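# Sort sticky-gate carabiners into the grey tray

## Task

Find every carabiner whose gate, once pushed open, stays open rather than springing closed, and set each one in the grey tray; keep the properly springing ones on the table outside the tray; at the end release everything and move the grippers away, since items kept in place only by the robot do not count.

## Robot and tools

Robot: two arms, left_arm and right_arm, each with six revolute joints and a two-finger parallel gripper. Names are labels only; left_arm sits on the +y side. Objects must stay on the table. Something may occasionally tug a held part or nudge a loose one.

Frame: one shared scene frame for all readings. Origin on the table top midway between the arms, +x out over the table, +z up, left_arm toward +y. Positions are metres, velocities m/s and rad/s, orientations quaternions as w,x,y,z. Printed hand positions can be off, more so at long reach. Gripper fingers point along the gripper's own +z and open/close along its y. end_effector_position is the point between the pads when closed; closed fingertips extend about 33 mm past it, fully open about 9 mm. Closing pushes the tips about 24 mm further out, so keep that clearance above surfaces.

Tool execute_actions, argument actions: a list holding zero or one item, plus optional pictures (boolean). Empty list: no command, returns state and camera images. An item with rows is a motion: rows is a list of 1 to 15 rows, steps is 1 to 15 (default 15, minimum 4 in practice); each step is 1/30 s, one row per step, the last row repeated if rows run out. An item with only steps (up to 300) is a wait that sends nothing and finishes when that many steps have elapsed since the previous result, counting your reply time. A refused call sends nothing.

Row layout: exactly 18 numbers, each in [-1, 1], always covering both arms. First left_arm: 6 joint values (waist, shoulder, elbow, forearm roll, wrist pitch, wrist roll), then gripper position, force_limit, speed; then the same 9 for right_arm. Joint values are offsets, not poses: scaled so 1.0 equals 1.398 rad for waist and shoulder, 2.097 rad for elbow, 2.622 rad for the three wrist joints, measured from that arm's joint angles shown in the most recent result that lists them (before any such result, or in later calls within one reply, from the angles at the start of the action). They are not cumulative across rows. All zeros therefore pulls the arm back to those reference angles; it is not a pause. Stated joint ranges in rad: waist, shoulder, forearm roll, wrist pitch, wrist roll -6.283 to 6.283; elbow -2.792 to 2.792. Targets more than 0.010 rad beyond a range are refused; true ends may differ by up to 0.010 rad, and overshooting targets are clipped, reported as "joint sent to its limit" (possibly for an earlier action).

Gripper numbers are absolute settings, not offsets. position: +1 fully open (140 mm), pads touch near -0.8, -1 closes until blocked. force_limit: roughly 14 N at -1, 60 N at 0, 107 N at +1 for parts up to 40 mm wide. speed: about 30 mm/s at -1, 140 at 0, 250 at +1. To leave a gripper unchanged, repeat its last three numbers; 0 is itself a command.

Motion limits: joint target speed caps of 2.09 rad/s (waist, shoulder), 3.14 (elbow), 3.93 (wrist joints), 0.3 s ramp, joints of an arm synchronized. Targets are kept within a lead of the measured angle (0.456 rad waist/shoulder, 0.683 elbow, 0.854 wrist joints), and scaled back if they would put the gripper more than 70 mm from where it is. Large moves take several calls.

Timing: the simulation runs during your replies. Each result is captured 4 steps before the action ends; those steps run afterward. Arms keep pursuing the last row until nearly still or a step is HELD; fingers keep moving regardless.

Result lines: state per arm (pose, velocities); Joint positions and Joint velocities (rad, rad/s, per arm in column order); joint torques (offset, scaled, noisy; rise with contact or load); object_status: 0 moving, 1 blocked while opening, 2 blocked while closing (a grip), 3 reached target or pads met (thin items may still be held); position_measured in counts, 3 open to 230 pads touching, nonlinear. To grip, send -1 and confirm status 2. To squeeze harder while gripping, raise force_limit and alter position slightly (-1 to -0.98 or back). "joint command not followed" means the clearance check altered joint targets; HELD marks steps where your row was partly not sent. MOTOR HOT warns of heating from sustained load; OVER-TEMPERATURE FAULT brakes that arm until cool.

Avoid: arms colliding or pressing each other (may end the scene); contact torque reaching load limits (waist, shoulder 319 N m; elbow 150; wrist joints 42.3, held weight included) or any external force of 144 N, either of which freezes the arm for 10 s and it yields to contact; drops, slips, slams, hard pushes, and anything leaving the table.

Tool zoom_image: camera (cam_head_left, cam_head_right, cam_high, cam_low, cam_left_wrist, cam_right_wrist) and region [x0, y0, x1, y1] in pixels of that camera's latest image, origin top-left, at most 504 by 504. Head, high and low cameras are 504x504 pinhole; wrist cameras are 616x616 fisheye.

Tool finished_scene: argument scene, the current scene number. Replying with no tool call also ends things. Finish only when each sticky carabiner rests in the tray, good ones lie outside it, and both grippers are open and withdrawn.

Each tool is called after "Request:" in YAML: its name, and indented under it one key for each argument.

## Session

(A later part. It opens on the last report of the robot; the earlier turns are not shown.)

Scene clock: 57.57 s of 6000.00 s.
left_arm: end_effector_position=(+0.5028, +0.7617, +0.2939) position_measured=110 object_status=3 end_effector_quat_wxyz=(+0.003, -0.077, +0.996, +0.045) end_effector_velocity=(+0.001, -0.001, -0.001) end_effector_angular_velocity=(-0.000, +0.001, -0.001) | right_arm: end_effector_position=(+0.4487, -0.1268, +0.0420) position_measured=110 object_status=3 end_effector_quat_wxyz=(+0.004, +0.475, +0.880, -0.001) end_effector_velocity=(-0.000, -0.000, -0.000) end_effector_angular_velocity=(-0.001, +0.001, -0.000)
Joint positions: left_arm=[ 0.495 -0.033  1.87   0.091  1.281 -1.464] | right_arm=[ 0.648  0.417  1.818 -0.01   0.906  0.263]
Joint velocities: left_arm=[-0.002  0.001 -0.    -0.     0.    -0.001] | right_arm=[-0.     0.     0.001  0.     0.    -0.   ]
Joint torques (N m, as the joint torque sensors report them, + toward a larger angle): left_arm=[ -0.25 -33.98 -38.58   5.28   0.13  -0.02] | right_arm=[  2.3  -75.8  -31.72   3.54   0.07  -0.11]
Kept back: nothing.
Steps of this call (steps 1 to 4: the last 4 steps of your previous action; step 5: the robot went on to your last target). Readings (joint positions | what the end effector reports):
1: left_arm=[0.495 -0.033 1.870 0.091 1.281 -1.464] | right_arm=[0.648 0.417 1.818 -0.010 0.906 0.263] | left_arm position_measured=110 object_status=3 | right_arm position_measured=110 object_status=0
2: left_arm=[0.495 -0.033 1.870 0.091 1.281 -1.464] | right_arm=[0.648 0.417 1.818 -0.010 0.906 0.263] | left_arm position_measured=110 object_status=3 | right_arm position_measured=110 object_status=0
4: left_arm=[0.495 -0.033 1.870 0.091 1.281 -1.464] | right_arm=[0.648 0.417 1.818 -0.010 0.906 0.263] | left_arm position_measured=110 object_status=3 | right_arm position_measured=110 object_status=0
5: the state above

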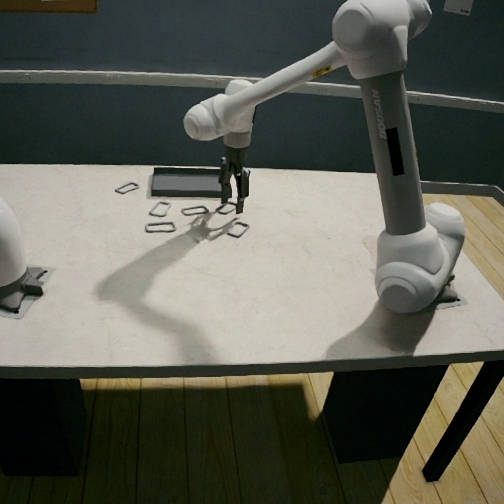

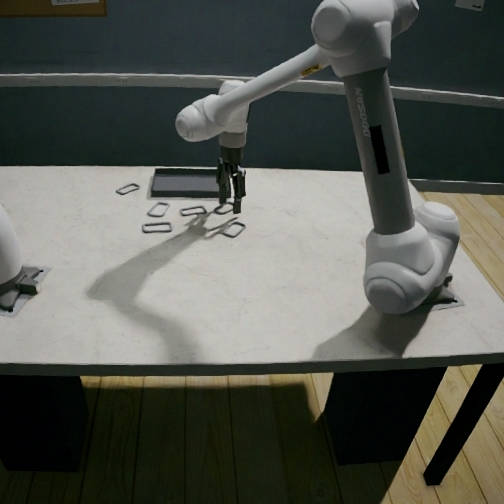

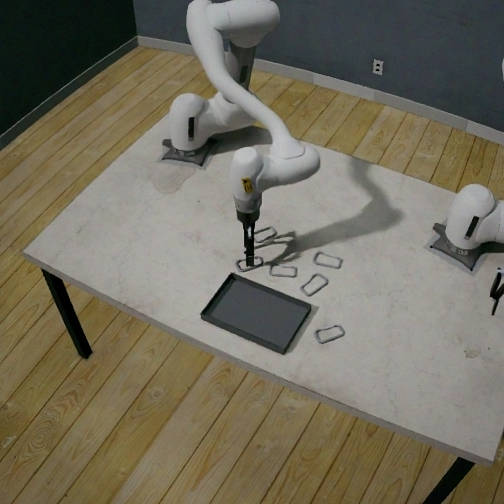

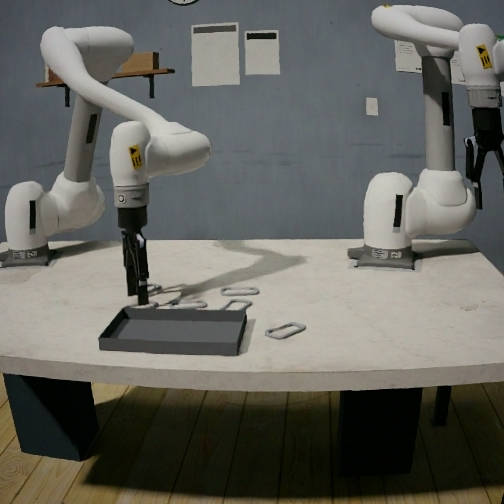

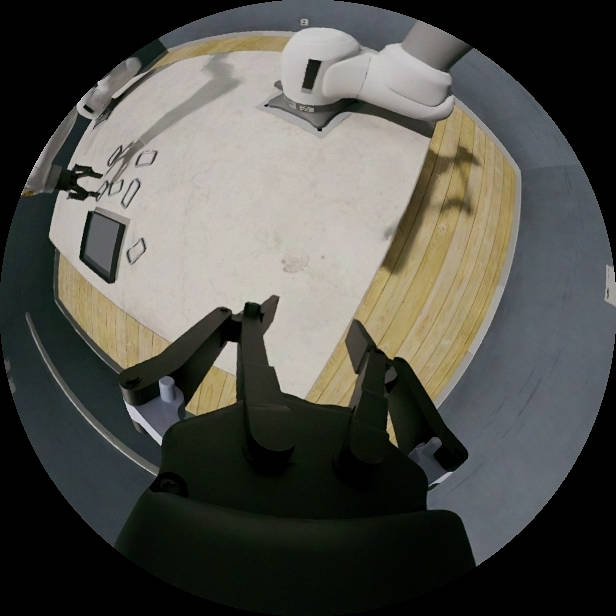

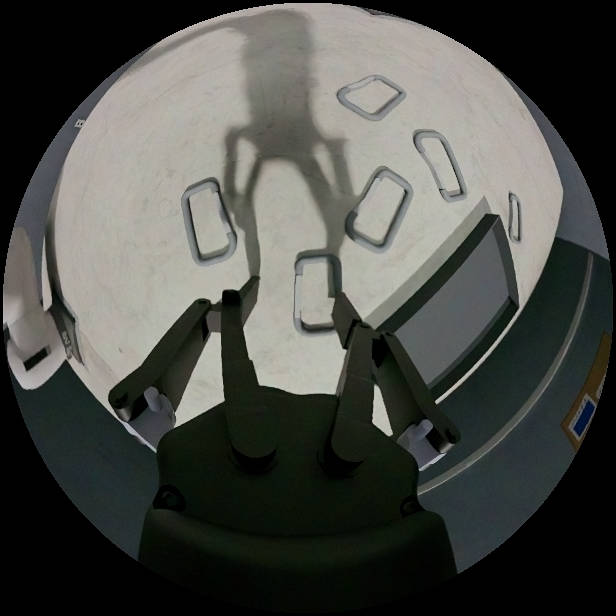

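Request:
execute_actions:
  actions:
    - {"rows":[[0,0,0,0,0,0,0.15,-0.5,-0.3,0,-0.04,-0.012,0,0.031,0,0.15,-0.5,0]],"steps":10}

Request:
execute_actions:
  actions:
    - {"steps":5}
  pictures: true

Scene clock: 57.97 s of 6000.00 s.
left_arm: end_effector_position=(+0.5028, +0.7617, +0.2939) position_measured=110 object_status=3 end_effector_quat_wxyz=(+0.003, -0.077, +0.996, +0.045) end_effector_velocity=(+0.001, -0.002, -0.000) end_effector_angular_velocity=(+0.000, +0.000, -0.003) | right_arm: end_effector_position=(+0.4460, -0.1300, +0.0849) position_measured=110 object_status=3 end_effector_quat_wxyz=(+0.004, +0.476, +0.880, -0.000) end_effector_velocity=(-0.015, -0.018, +0.147) end_effector_angular_velocity=(-0.003, +0.001, -0.002)
Joint positions: left_arm=[ 0.495 -0.033  1.87   0.091  1.281 -1.464] | right_arm=[ 0.648  0.369  1.797 -0.01   0.975  0.263]
Joint velocities: left_arm=[-0.003  0.     0.     0.    -0.    -0.   ] | right_arm=[-0.    -0.167 -0.069  0.     0.239 -0.   ]
Joint torques (N m, as the joint torque sensors report them, + toward a larger angle): left_arm=[ -0.52 -35.21 -38.45   5.28   0.14  -0.13] | right_arm=[  1.23 -45.28 -23.19   2.69  -0.1   -0.32]
Steps of this call (steps 1 to 6: the robot went on to your last target; steps 7 to 12: the first 6 steps of this action). Readings (joint positions | what the end effector reports):
7: left_arm=[0.495 -0.033 1.870 0.091 1.281 -1.464] | right_arm=[0.648 0.417 1.818 -0.010 0.906 0.263] | left_arm position_measured=110 object_status=3 | right_arm position_measured=110 object_status=3
8: left_arm=[0.495 -0.033 1.870 0.091 1.281 -1.464] | right_arm=[0.648 0.414 1.817 -0.010 0.912 0.263] | left_arm position_measured=110 object_status=3 | right_arm position_measured=110 object_status=3
10: left_arm=[0.495 -0.033 1.870 0.091 1.281 -1.464] | right_arm=[0.648 0.389 1.805 -0.010 0.948 0.263] | left_arm position_measured=110 object_status=3 | right_arm position_measured=110 object_status=3
12: the state above

Scene clock: 58.13 s of 6000.00 s.
left_arm: end_effector_position=(+0.5028, +0.7617, +0.2939) position_measured=110 object_status=3 end_effector_quat_wxyz=(+0.003, -0.077, +0.996, +0.045) end_effector_velocity=(+0.000, -0.001, +0.000) end_effector_angular_velocity=(+0.000, -0.001, -0.003) | right_arm: end_effector_position=(+0.4451, -0.1311, +0.0913) position_measured=110 object_status=3 end_effector_quat_wxyz=(+0.004, +0.476, +0.880, -0.001) end_effector_velocity=(-0.001, -0.001, +0.006) end_effector_angular_velocity=(-0.002, +0.002, -0.001)
Joint positions: left_arm=[ 0.495 -0.033  1.87   0.091  1.281 -1.464] | right_arm=[ 0.648  0.362  1.793 -0.01   0.986  0.263]
Joint velocities: left_arm=[-0.001 -0.001  0.    -0.    -0.     0.002] | right_arm=[ 0.    -0.006 -0.004  0.     0.014  0.001]
Joint torques (N m, as the joint torque sensors report them, + toward a larger angle): left_arm=[ -0.83 -35.04 -38.64   5.35   0.07   0.07] | right_arm=[  3.41 -69.84 -33.83   3.87   0.05  -0.34]
Kept back: nothing.
Steps of this call (steps 1 to 4: the last 4 steps of your previous action; step 5: the robot went on to your last target). Readings (joint positions | what the end effector reports):
1: left_arm=[0.495 -0.033 1.870 0.091 1.281 -1.464] | right_arm=[0.648 0.365 1.795 -0.010 0.981 0.263] | left_arm position_measured=110 object_status=3 | right_arm position_measured=110 object_status=3
2: left_arm=[0.495 -0.033 1.870 0.091 1.281 -1.464] | right_arm=[0.648 0.364 1.794 -0.010 0.983 0.263] | left_arm position_measured=110 object_status=3 | right_arm position_measured=110 object_status=3
4: left_arm=[0.495 -0.033 1.870 0.091 1.281 -1.464] | right_arm=[0.648 0.362 1.794 -0.010 0.986 0.263] | left_arm position_measured=110 object_status=3 | right_arm position_measured=110 object_status=3
5: the state above

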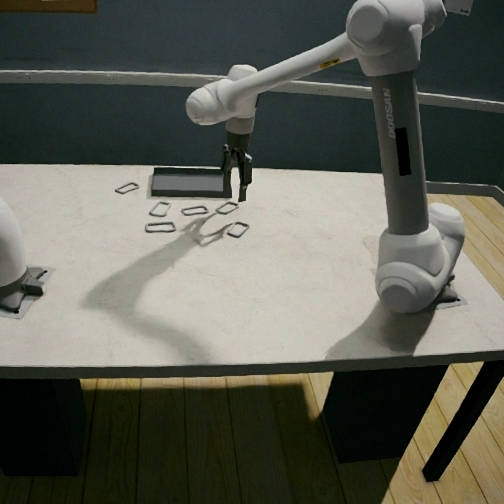

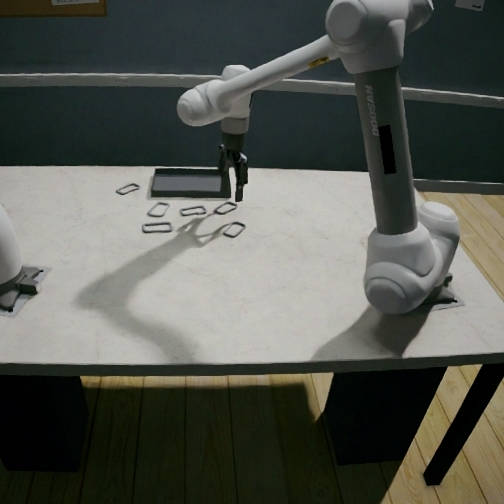

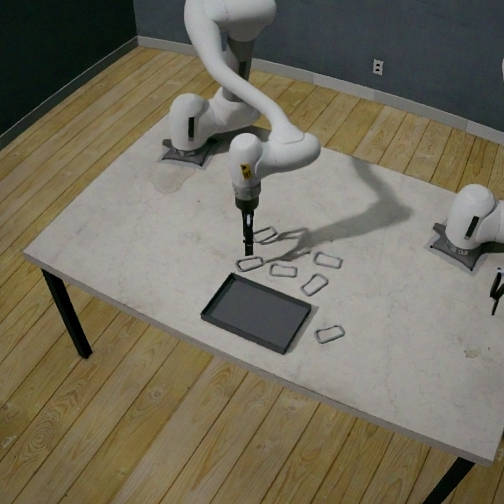

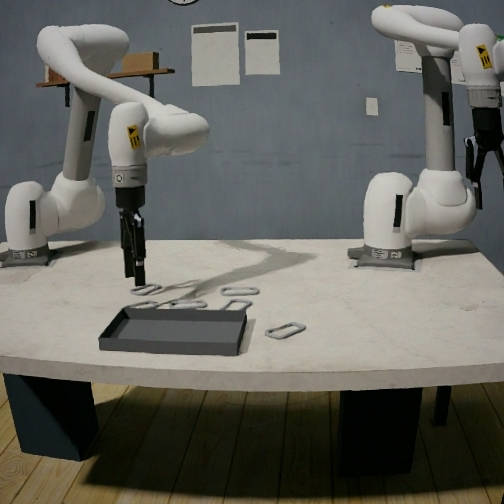

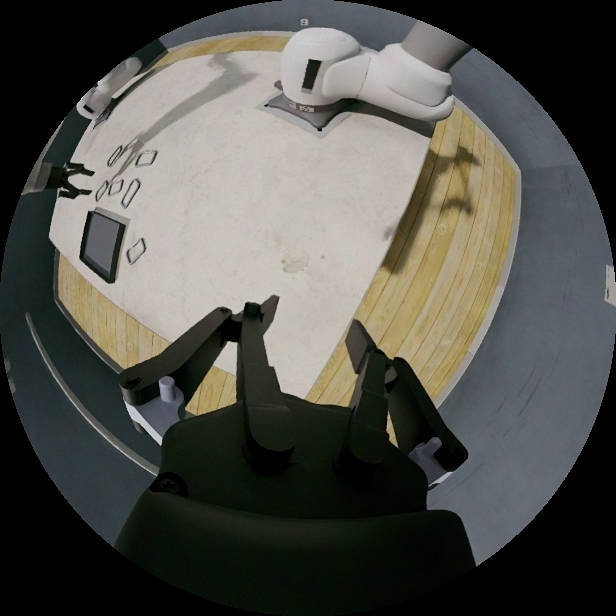

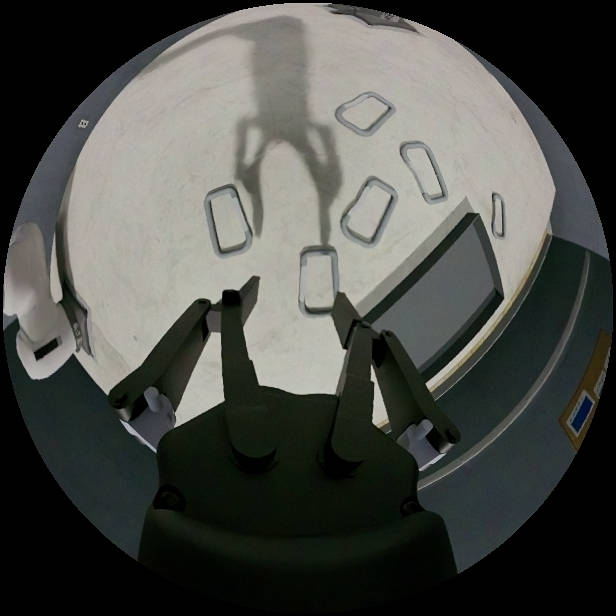

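Request:
execute_actions:
  actions:
    - {"rows":[[0,0,0,0,0,0,0.15,-0.5,-0.3,0.0866,0.0913,-0.092,0,0.025,0.152,0.15,-0.5,0]],"steps":15}

Request:
execute_actions:
  actions:
    - {"steps":8}
  pictures: true

Request:
zoom_image:
  camera: "cam_right_wrist"
  region: [220,220,400,380]

Scene clock: 58.73 s of 6000.00 s.
left_arm: end_effector_position=(+0.5028, +0.7617, +0.2939) position_measured=110 object_status=3 end_effector_quat_wxyz=(+0.003, -0.077, +0.996, +0.045) end_effector_velocity=(+0.001, -0.001, -0.002) end_effector_angular_velocity=(-0.002, +0.003, -0.001) | right_arm: end_effector_position=(+0.4335, -0.0228, +0.0904) position_measured=110 object_status=3 end_effector_quat_wxyz=(+0.004, +0.579, +0.815, -0.000) end_effector_velocity=(-0.050, +0.240, -0.011) end_effector_angular_velocity=(+0.004, -0.005, -0.532)
Joint positions: left_arm=[ 0.495 -0.033  1.87   0.091  1.281 -1.464] | right_arm=[ 0.755  0.474  1.624 -0.01   1.044  0.613]
Joint velocities: left_arm=[-0.001  0.003  0.    -0.001  0.    -0.   ] | right_arm=[ 0.238  0.25  -0.374 -0.001  0.125  0.769]
Joint torques (N m, as the joint torque sensors report them, + toward a larger angle): left_arm=[  0.18 -34.91 -38.78   5.4    0.14   0.06] | right_arm=[ -4.29 -94.52 -30.81   3.36   0.01  -0.32]
Steps of this call (steps 1 to 7: the robot went on to your last target; steps 8 to 18: the first 11 steps of this action). Readings (joint positions | what the end effector reports):
8: left_arm=[0.495 -0.033 1.870 0.091 1.281 -1.464] | right_arm=[0.648 0.361 1.793 -0.010 0.987 0.263] | left_arm position_measured=110 object_status=3 | right_arm position_measured=110 object_status=3
9: left_arm=[0.495 -0.033 1.870 0.091 1.281 -1.464] | right_arm=[0.650 0.363 1.790 -0.010 0.988 0.270] | left_arm position_measured=110 object_status=3 | right_arm position_measured=110 object_status=3
11: left_arm=[0.495 -0.033 1.870 0.091 1.281 -1.464] | right_arm=[0.667 0.382 1.763 -0.010 0.998 0.326] | left_arm position_measured=110 object_status=3 | right_arm position_measured=110 object_status=3
15: left_arm=[0.495 -0.033 1.870 0.091 1.281 -1.464] | right_arm=[0.722 0.439 1.676 -0.010 1.027 0.506] | left_arm position_measured=110 object_status=3 | right_arm position_measured=110 object_status=3
18: the state above

Scene clock: 59.00 s of 6000.00 s.
left_arm: end_effector_position=(+0.5028, +0.7617, +0.2939) position_measured=110 object_status=3 end_effector_quat_wxyz=(+0.003, -0.077, +0.996, +0.045) end_effector_velocity=(+0.000, -0.000, +0.000) end_effector_angular_velocity=(+0.000, -0.000, +0.002) | right_arm: end_effector_position=(+0.4304, -0.0081, +0.0898) position_measured=110 object_status=3 end_effector_quat_wxyz=(+0.004, +0.593, +0.805, -0.000) end_effector_velocity=(-0.001, +0.003, -0.003) end_effector_angular_velocity=(-0.002, +0.002, -0.006)
Joint positions: left_arm=[ 0.495 -0.033  1.87   0.091  1.281 -1.464] | right_arm=[ 0.769  0.489  1.601 -0.01   1.052  0.661]
Joint velocities: left_arm=[-0.001 -0.    -0.     0.    -0.    -0.002] | right_arm=[ 0.003  0.006 -0.004  0.     0.001  0.009]
Joint torques (N m, as the joint torque sensors report them, + toward a larger angle): left_arm=[ -0.24 -35.09 -38.54   5.27   0.07  -0.03] | right_arm=[  4.41 -86.25 -33.96   4.12   0.19  -0.08]
Kept back: nothing.
Steps of this call (steps 1 to 4: the last 4 steps of your previous action; steps 5 to 8: the robot went on to your last target). Readings (joint positions | what the end effector reports):
1: left_arm=[0.495 -0.033 1.870 0.091 1.281 -1.464] | right_arm=[0.761 0.481 1.613 -0.010 1.047 0.634] | left_arm position_measured=110 object_status=3 | right_arm position_measured=110 object_status=3
2: left_arm=[0.495 -0.033 1.870 0.091 1.281 -1.464] | right_arm=[0.765 0.485 1.607 -0.010 1.050 0.648] | left_arm position_measured=110 object_status=3 | right_arm position_measured=110 object_status=3
4: left_arm=[0.495 -0.033 1.870 0.091 1.281 -1.464] | right_arm=[0.768 0.488 1.603 -0.010 1.051 0.657] | left_arm position_measured=110 object_status=3 | right_arm position_measured=110 object_status=3
8: the state above

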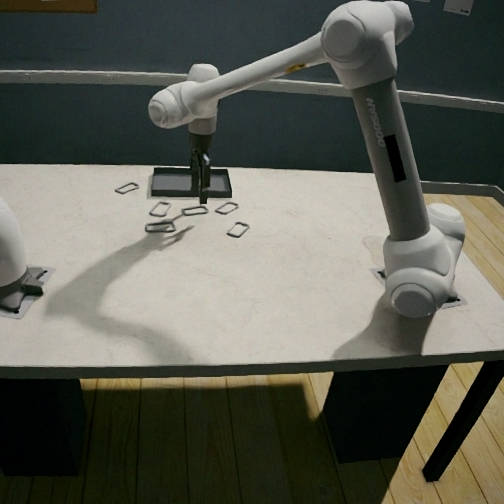

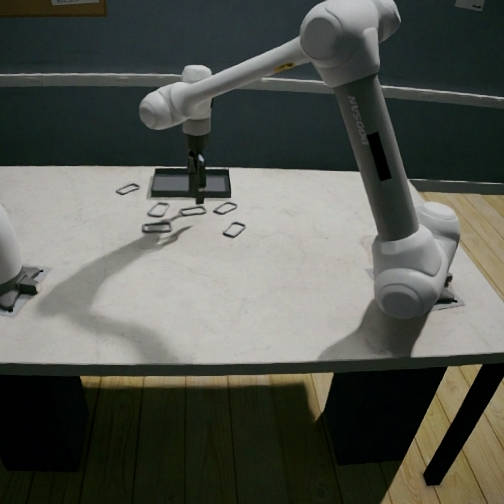

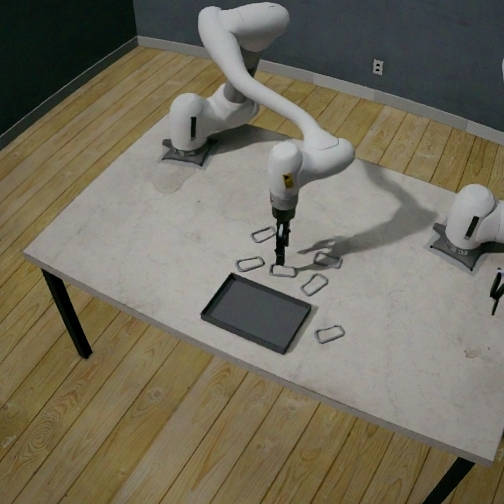

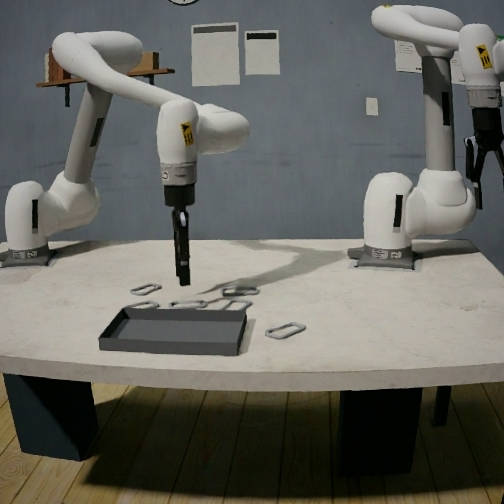

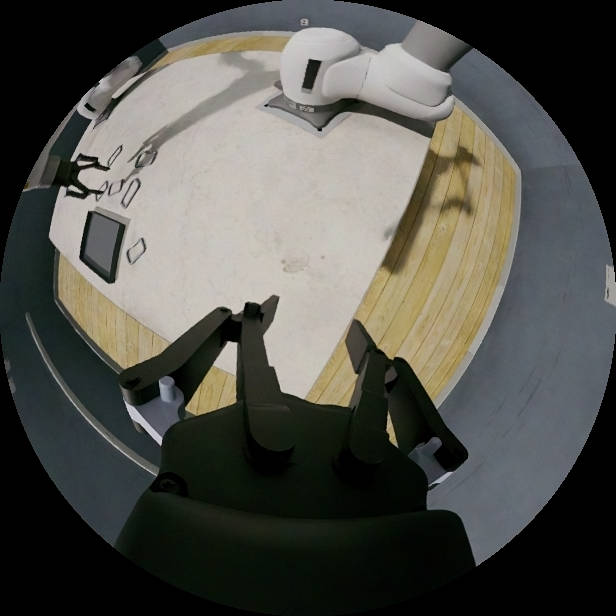

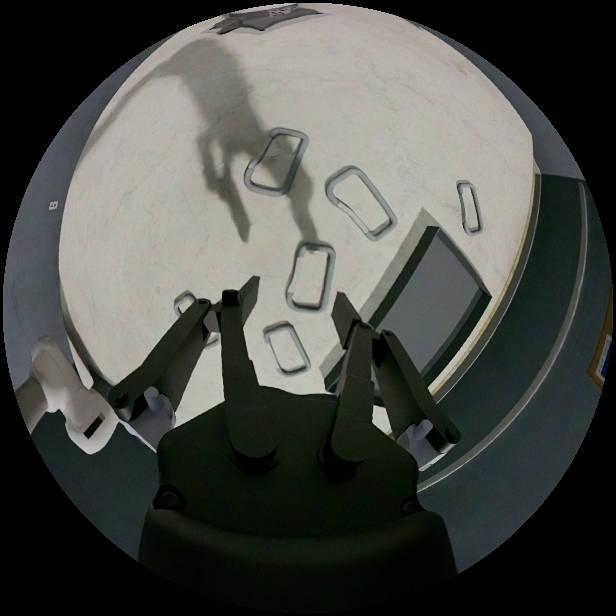

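Region (220, 220, 400, 380) of cam_right_wrist's 616x616 image, scaled by 2.800, with more detail than that image has.

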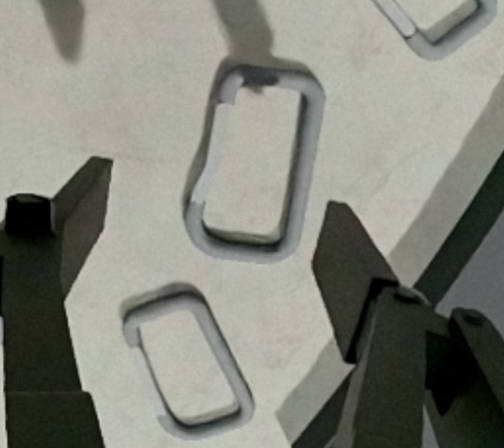

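Request:
execute_actions:
  actions:
    - {"rows":[[0,0,0,0,0,0,0.15,-0.5,-0.3,-0.0074,0.018,0.0065,0,-0.0055,-0.0034,0.15,-0.5,0],[0,0,0,0,0,0,0.15,-0.5,-0.3,-0.0074,0.018,-0.0065,0,-0.0055,-0.0034,0.15,-0.5,0],[0,0,0,0,0,0,0.15,-0.5,-0.3,-0.0074,0.018,-0.0065,0,-0.0055,-0.0034,0.15,-0.5,0],[0,0,0,0,0,0,0.15,-0.5,-0.3,-0.0074,0.039,0.0013,0,-0.022,-0.0034,0.15,-0.5,0]],"steps":15}

Request:
execute_actions:
  actions:
    - {"steps":5}
  pictures: true

Request:
zoom_image:
  camera: "cam_right_wrist"
  region: [220,220,400,380]

Scene clock: 59.73 s of 6000.00 s.
left_arm: end_effector_position=(+0.5028, +0.7617, +0.2939) position_measured=110 object_status=3 end_effector_quat_wxyz=(+0.003, -0.077, +0.996, +0.045) end_effector_velocity=(+0.001, -0.001, -0.001) end_effector_angular_velocity=(-0.001, +0.001, -0.003) | right_arm: end_effector_position=(+0.4442, -0.0021, +0.0472) position_measured=110 object_status=3 end_effector_quat_wxyz=(+0.004, +0.593, +0.805, +0.000) end_effector_velocity=(+0.004, +0.002, -0.019) end_effector_angular_velocity=(+0.004, -0.003, -0.001)
Joint positions: left_arm=[ 0.495 -0.033  1.87   0.091  1.281 -1.464] | right_arm=[ 0.759  0.542  1.603 -0.01   0.996  0.652]
Joint velocities: left_arm=[-0.002  0.001  0.    -0.001 -0.     0.002] | right_arm=[-0.003  0.021  0.006 -0.    -0.031 -0.002]
Joint torques (N m, as the joint torque sensors report them, + toward a larger angle): left_arm=[ -0.12 -35.29 -38.56   5.23   0.05   0.01] | right_arm=[  2.34 -92.61 -32.58   3.83   0.    -0.44]
Steps of this call (steps 1 to 11: the robot went on to your last target; steps 12 to 22: the first 11 steps of this action). Readings (joint positions | what the end effector reports):
12: left_arm=[0.495 -0.033 1.870 0.091 1.281 -1.464] | right_arm=[0.769 0.490 1.601 -0.010 1.052 0.661] | left_arm position_measured=110 object_status=3 | right_arm position_measured=110 object_status=3
13: left_arm=[0.495 -0.033 1.870 0.091 1.281 -1.464] | right_arm=[0.768 0.493 1.602 -0.010 1.050 0.661] | left_arm position_measured=110 object_status=3 | right_arm position_measured=110 object_status=3
15: left_arm=[0.495 -0.033 1.870 0.091 1.281 -1.464] | right_arm=[0.763 0.506 1.599 -0.011 1.043 0.656] | left_arm position_measured=110 object_status=3 | right_arm position_measured=110 object_status=3
19: left_arm=[0.495 -0.033 1.870 0.091 1.281 -1.464] | right_arm=[0.760 0.537 1.602 -0.010 1.004 0.652] | left_arm position_measured=110 object_status=3 | right_arm position_measured=110 object_status=3
22: the state above

Scene clock: 59.90 s of 6000.00 s.
left_arm: end_effector_position=(+0.5028, +0.7617, +0.2939) position_measured=110 object_status=3 end_effector_quat_wxyz=(+0.003, -0.077, +0.996, +0.045) end_effector_velocity=(+0.000, -0.001, -0.000) end_effector_angular_velocity=(-0.000, +0.000, -0.001) | right_arm: end_effector_position=(+0.4445, -0.0020, +0.0460) position_measured=110 object_status=3 end_effector_quat_wxyz=(+0.004, +0.593, +0.805, +0.000) end_effector_velocity=(+0.001, -0.000, -0.001) end_effector_angular_velocity=(+0.001, -0.000, +0.000)
Joint positions: left_arm=[ 0.495 -0.033  1.87   0.091  1.281 -1.464] | right_arm=[ 0.759  0.544  1.604 -0.01   0.994  0.652]
Joint velocities: left_arm=[-0.002  0.     0.    -0.     0.    -0.   ] | right_arm=[-0.001  0.001  0.001  0.    -0.003 -0.001]
Joint torques (N m, as the joint torque sensors report them, + toward a larger angle): left_arm=[ -0.69 -34.77 -38.78   5.18   0.15  -0.01] | right_arm=[  3.4  -91.99 -32.96   4.11   0.28  -0.35]
Kept back: nothing.
Steps of this call (steps 1 to 4: the last 4 steps of your previous action; step 5: the robot went on to your last target). Readings (joint positions | what the end effector reports):
1: left_arm=[0.495 -0.033 1.870 0.091 1.281 -1.464] | right_arm=[0.759 0.543 1.603 -0.010 0.995 0.652] | left_arm position_measured=110 object_status=3 | right_arm position_measured=110 object_status=3
2: left_arm=[0.495 -0.033 1.870 0.091 1.281 -1.464] | right_arm=[0.759 0.543 1.603 -0.010 0.995 0.652] | left_arm position_measured=110 object_status=3 | right_arm position_measured=110 object_status=3
4: left_arm=[0.495 -0.033 1.870 0.091 1.281 -1.464] | right_arm=[0.759 0.544 1.603 -0.010 0.994 0.652] | left_arm position_measured=110 object_status=3 | right_arm position_measured=110 object_status=3
5: the state above

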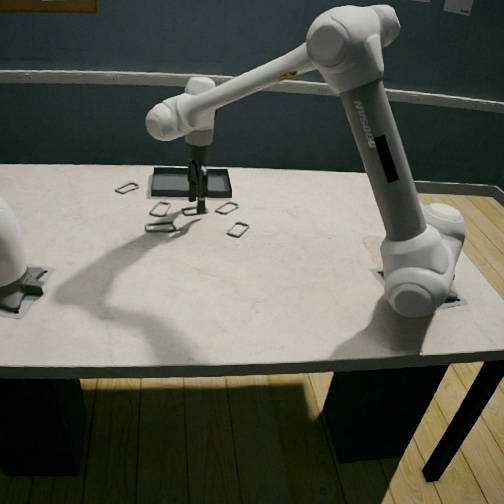

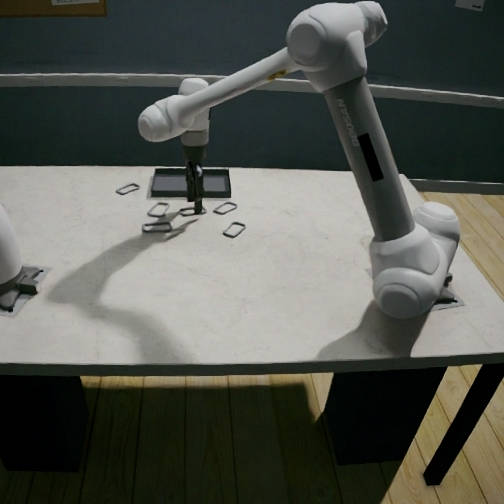

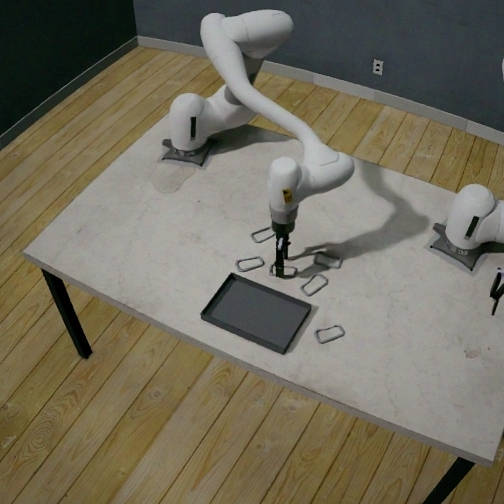

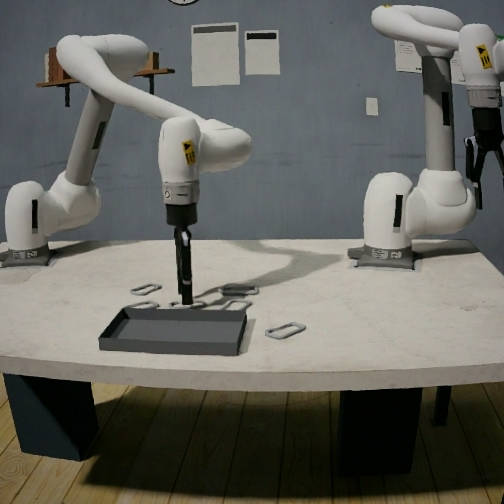

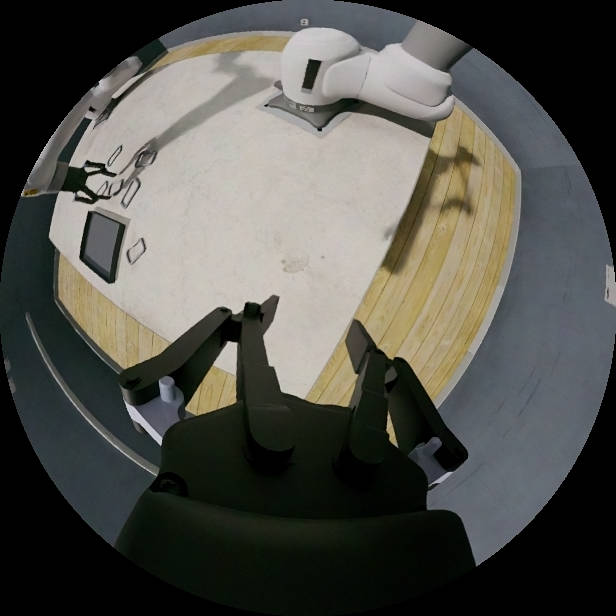

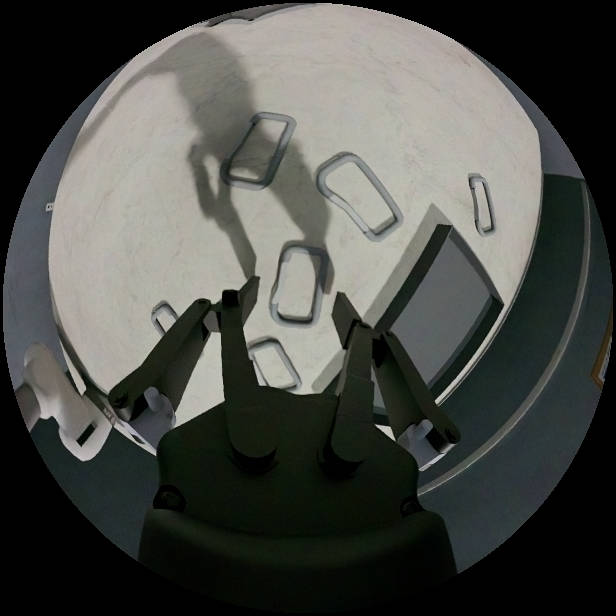

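Region (220, 220, 400, 380) of cam_right_wrist's 616x616 image, scaled by 2.800, with more detail than that image has.

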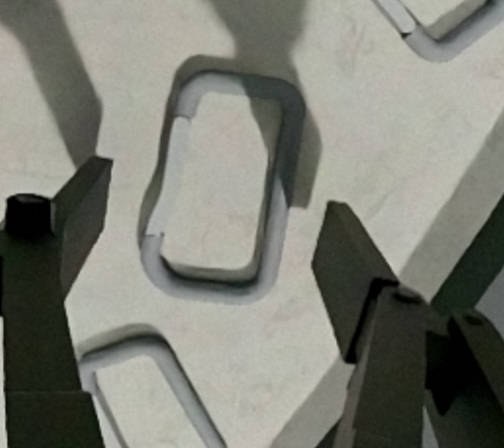

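Request:
execute_actions:
  actions:
    - {"rows":[[0,0,0,0,0,0,0.15,-0.5,-0.3,0.0039,0.0026,-0.0026,0,0.0008,0.0021,0.15,-0.5,0]],"steps":8}

Request:
execute_actions:
  actions:
    - {"rows":[[0,0,0,0,0,0,0.15,-0.5,-0.3,0,0.0048,0.0022,0,-0.0043,0,0.0,-0.6,-0.4]],"steps":13}

Request:
execute_actions:
  actions:
    - {"rows":[[0,0,0,0,0,0,0.15,-0.5,-0.3,0,0,0,0,0,0,-0.25,-0.6,-0.5]],"steps":14}
  pictures: true

Request:
zoom_image:
  camera: "cam_right_wrist"
  region: [220,220,400,380]

Scene clock: 60.33 s of 6000.00 s.
left_arm: end_effector_position=(+0.5028, +0.7617, +0.2939) position_measured=110 object_status=3 end_effector_quat_wxyz=(+0.003, -0.077, +0.996, +0.045) end_effector_velocity=(-0.000, +0.000, +0.001) end_effector_angular_velocity=(+0.001, -0.001, -0.000) | right_arm: end_effector_position=(+0.4433, +0.0008, +0.0456) position_measured=110 object_status=3 end_effector_quat_wxyz=(+0.004, +0.593, +0.805, +0.000) end_effector_velocity=(-0.011, +0.019, +0.002) end_effector_angular_velocity=(-0.001, +0.001, -0.003)
Joint positions: left_arm=[ 0.495 -0.033  1.87   0.091  1.281 -1.464] | right_arm=[ 0.762  0.546  1.6   -0.01   0.995  0.655]
Joint velocities: left_arm=[ 0.001 -0.001 -0.     0.001  0.     0.001] | right_arm=[ 0.025  0.012 -0.026  0.     0.015  0.028]
Joint torques (N m, as the joint torque sensors report them, + toward a larger angle): left_arm=[ -0.4  -35.22 -38.31   5.33   0.17   0.06] | right_arm=[  2.02 -93.19 -33.05   3.32  -0.35  -0.21]
Steps of this call (steps 1 to 9: the robot went on to your last target; steps 10 to 13: the first 4 steps of this action). Readings (joint positions | what the end effector reports):
10: left_arm=[0.495 -0.033 1.870 0.091 1.281 -1.464] | right_arm=[0.759 0.544 1.604 -0.010 0.994 0.652] | left_arm position_measured=110 object_status=3 | right_arm position_measured=110 object_status=3
11: left_arm=[0.495 -0.033 1.870 0.091 1.281 -1.464] | right_arm=[0.759 0.545 1.603 -0.010 0.994 0.652] | left_arm position_measured=110 object_status=3 | right_arm position_measured=110 object_status=3
13: the state above

Scene clock: 60.77 s of 6000.00 s.
left_arm: end_effector_position=(+0.5028, +0.7617, +0.2939) position_measured=110 object_status=3 end_effector_quat_wxyz=(+0.003, -0.077, +0.996, +0.045) end_effector_velocity=(-0.000, -0.000, +0.001) end_effector_angular_velocity=(+0.001, -0.002, +0.001) | right_arm: end_effector_position=(+0.4425, +0.0021, +0.0384) position_measured=129 object_status=0 end_effector_quat_wxyz=(+0.004, +0.593, +0.805, +0.000) end_effector_velocity=(+0.000, -0.000, -0.002) end_effector_angular_velocity=(+0.001, -0.001, -0.000)
Joint positions: left_arm=[ 0.495 -0.033  1.87   0.091  1.281 -1.464] | right_arm=[ 0.764  0.554  1.603 -0.01   0.985  0.657]
Joint velocities: left_arm=[-0.    -0.002  0.     0.     0.    -0.001] | right_arm=[-0.     0.001  0.002 -0.    -0.005  0.   ]
Joint torques (N m, as the joint torque sensors report them, + toward a larger angle): left_arm=[ -0.08 -35.07 -38.68   5.27   0.11   0.06] | right_arm=[  3.7  -90.25 -33.32   3.66  -0.56  -0.37]
Steps of this call (steps 1 to 4: the last 4 steps of your previous action; steps 5 to 13: the first 9 steps of this action, its rows measured from where the robot was after step 4). Readings (joint positions | what the end effector reports):
4: left_arm=[0.495 -0.033 1.870 0.091 1.281 -1.464] | right_arm=[0.764 0.547 1.598 -0.010 0.996 0.657] | left_arm position_measured=110 object_status=3 | right_arm position_measured=110 object_status=3
5: left_arm=[0.495 -0.033 1.870 0.091 1.281 -1.464] | right_arm=[0.764 0.547 1.598 -0.010 0.996 0.657] | left_arm position_measured=110 object_status=3 | right_arm position_measured=110 object_status=0
6: left_arm=[0.495 -0.033 1.870 0.091 1.281 -1.464] | right_arm=[0.764 0.549 1.599 -0.010 0.994 0.657] | left_arm position_measured=110 object_status=3 | right_arm position_measured=112 object_status=0
8: left_arm=[0.495 -0.033 1.870 0.091 1.281 -1.464] | right_arm=[0.764 0.552 1.601 -0.010 0.989 0.657] | left_arm position_measured=110 object_status=3 | right_arm position_measured=122 object_status=0
12: left_arm=[0.495 -0.033 1.870 0.091 1.281 -1.464] | right_arm=[0.764 0.554 1.603 -0.010 0.985 0.657] | left_arm position_measured=110 object_status=3 | right_arm position_measured=129 object_status=0
13: the state above

Scene clock: 61.23 s of 6000.00 s.
left_arm: end_effector_position=(+0.5028, +0.7617, +0.2939) position_measured=110 object_status=3 end_effector_quat_wxyz=(+0.003, -0.077, +0.996, +0.045) end_effector_velocity=(-0.000, +0.001, -0.000) end_effector_angular_velocity=(+0.001, +0.000, -0.000) | right_arm: end_effector_position=(+0.4425, +0.0022, +0.0382) position_measured=160 object_status=0 end_effector_quat_wxyz=(+0.004, +0.593, +0.805, +0.000) end_effector_velocity=(+0.000, +0.000, +0.001) end_effector_angular_velocity=(+0.001, -0.001, -0.000)
Joint positions: left_arm=[ 0.495 -0.033  1.87   0.091  1.281 -1.464] | right_arm=[ 0.764  0.554  1.603 -0.01   0.985  0.657]
Joint velocities: left_arm=[ 0.001  0.    -0.     0.001  0.     0.001] | right_arm=[-0.    -0.    -0.001  0.    -0.     0.   ]
Joint torques (N m, as the joint torque sensors report them, + toward a larger angle): left_arm=[ -0.36 -35.04 -38.57   5.28   0.09   0.08] | right_arm=[  5.09 -66.18 -16.69   5.34   1.86  -0.14]
Steps of this call (steps 1 to 4: the last 4 steps of your previous action; steps 5 to 14: the first 10 steps of this action, its rows measured from where the robot was after step 4). Readings (joint positions | what the end effector reports):
4: left_arm=[0.495 -0.033 1.870 0.091 1.281 -1.464] | right_arm=[0.764 0.554 1.603 -0.010 0.985 0.657] | left_arm position_measured=110 object_status=3 | right_arm position_measured=129 object_status=0
5: left_arm=[0.495 -0.033 1.870 0.091 1.281 -1.464] | right_arm=[0.764 0.554 1.603 -0.010 0.985 0.657] | left_arm position_measured=110 object_status=3 | right_arm position_measured=129 object_status=0
6: left_arm=[0.495 -0.033 1.870 0.091 1.281 -1.464] | right_arm=[0.764 0.554 1.603 -0.010 0.985 0.657] | left_arm position_measured=110 object_status=3 | right_arm position_measured=130 object_status=0
8: left_arm=[0.495 -0.033 1.870 0.091 1.281 -1.464] | right_arm=[0.764 0.554 1.603 -0.010 0.985 0.657] | left_arm position_measured=110 object_status=3 | right_arm position_measured=139 object_status=0
12: left_arm=[0.495 -0.033 1.870 0.091 1.281 -1.464] | right_arm=[0.764 0.554 1.603 -0.010 0.985 0.657] | left_arm position_measured=110 object_status=3 | right_arm position_measured=158 object_status=0
14: the state above

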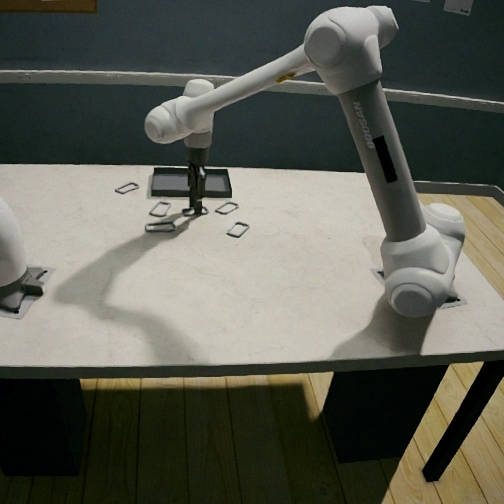

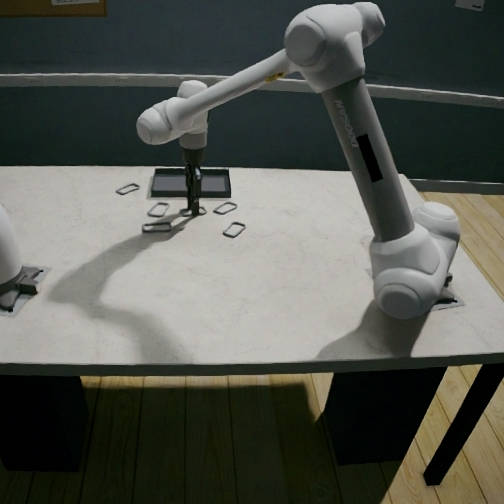

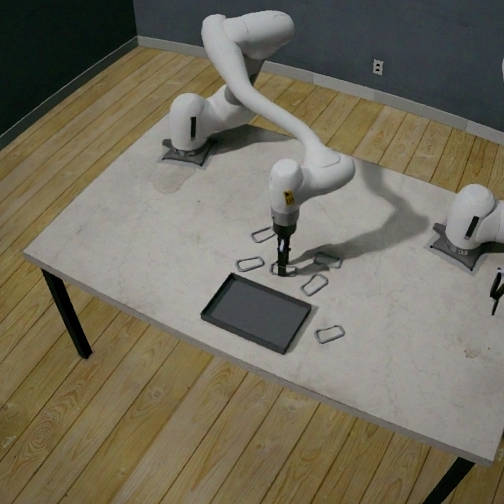

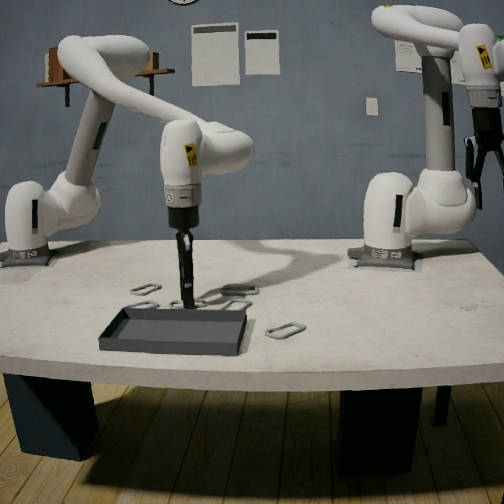

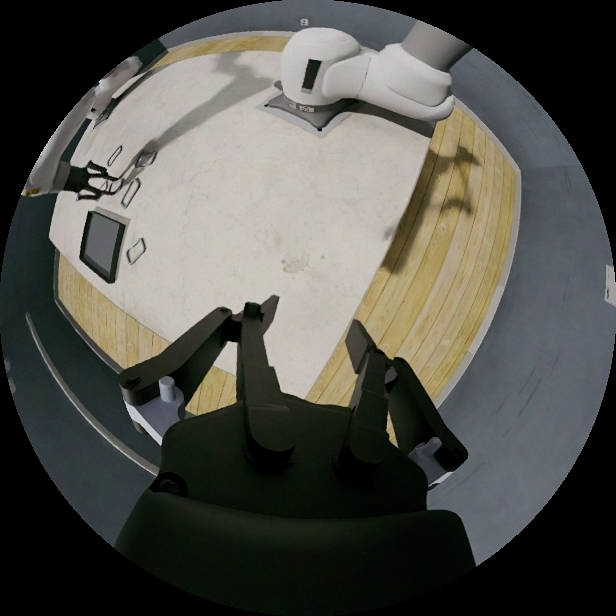

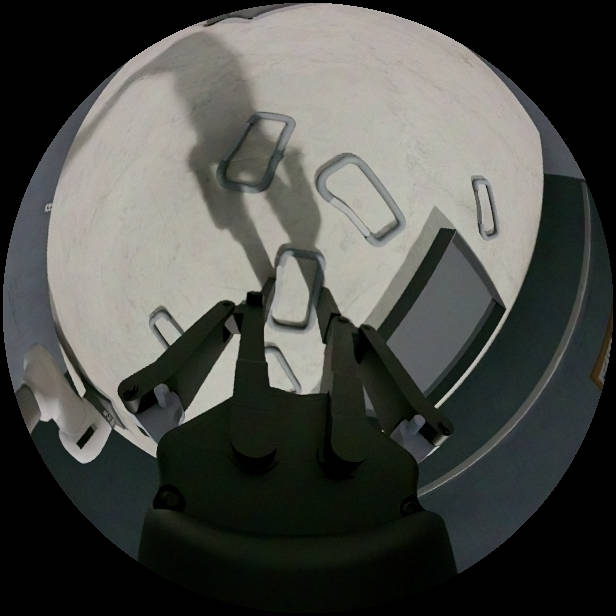

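Region (220, 220, 400, 380) of cam_right_wrist's 616x616 image, scaled by 2.800, with more detail than that image has.

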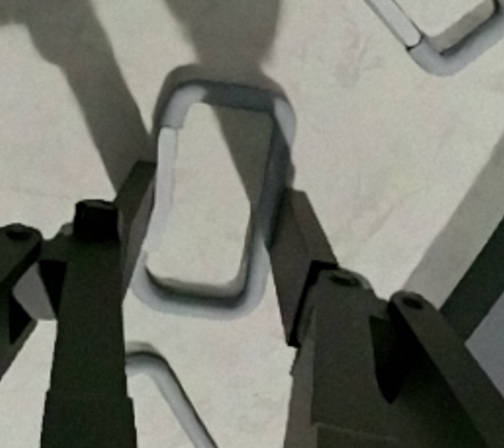

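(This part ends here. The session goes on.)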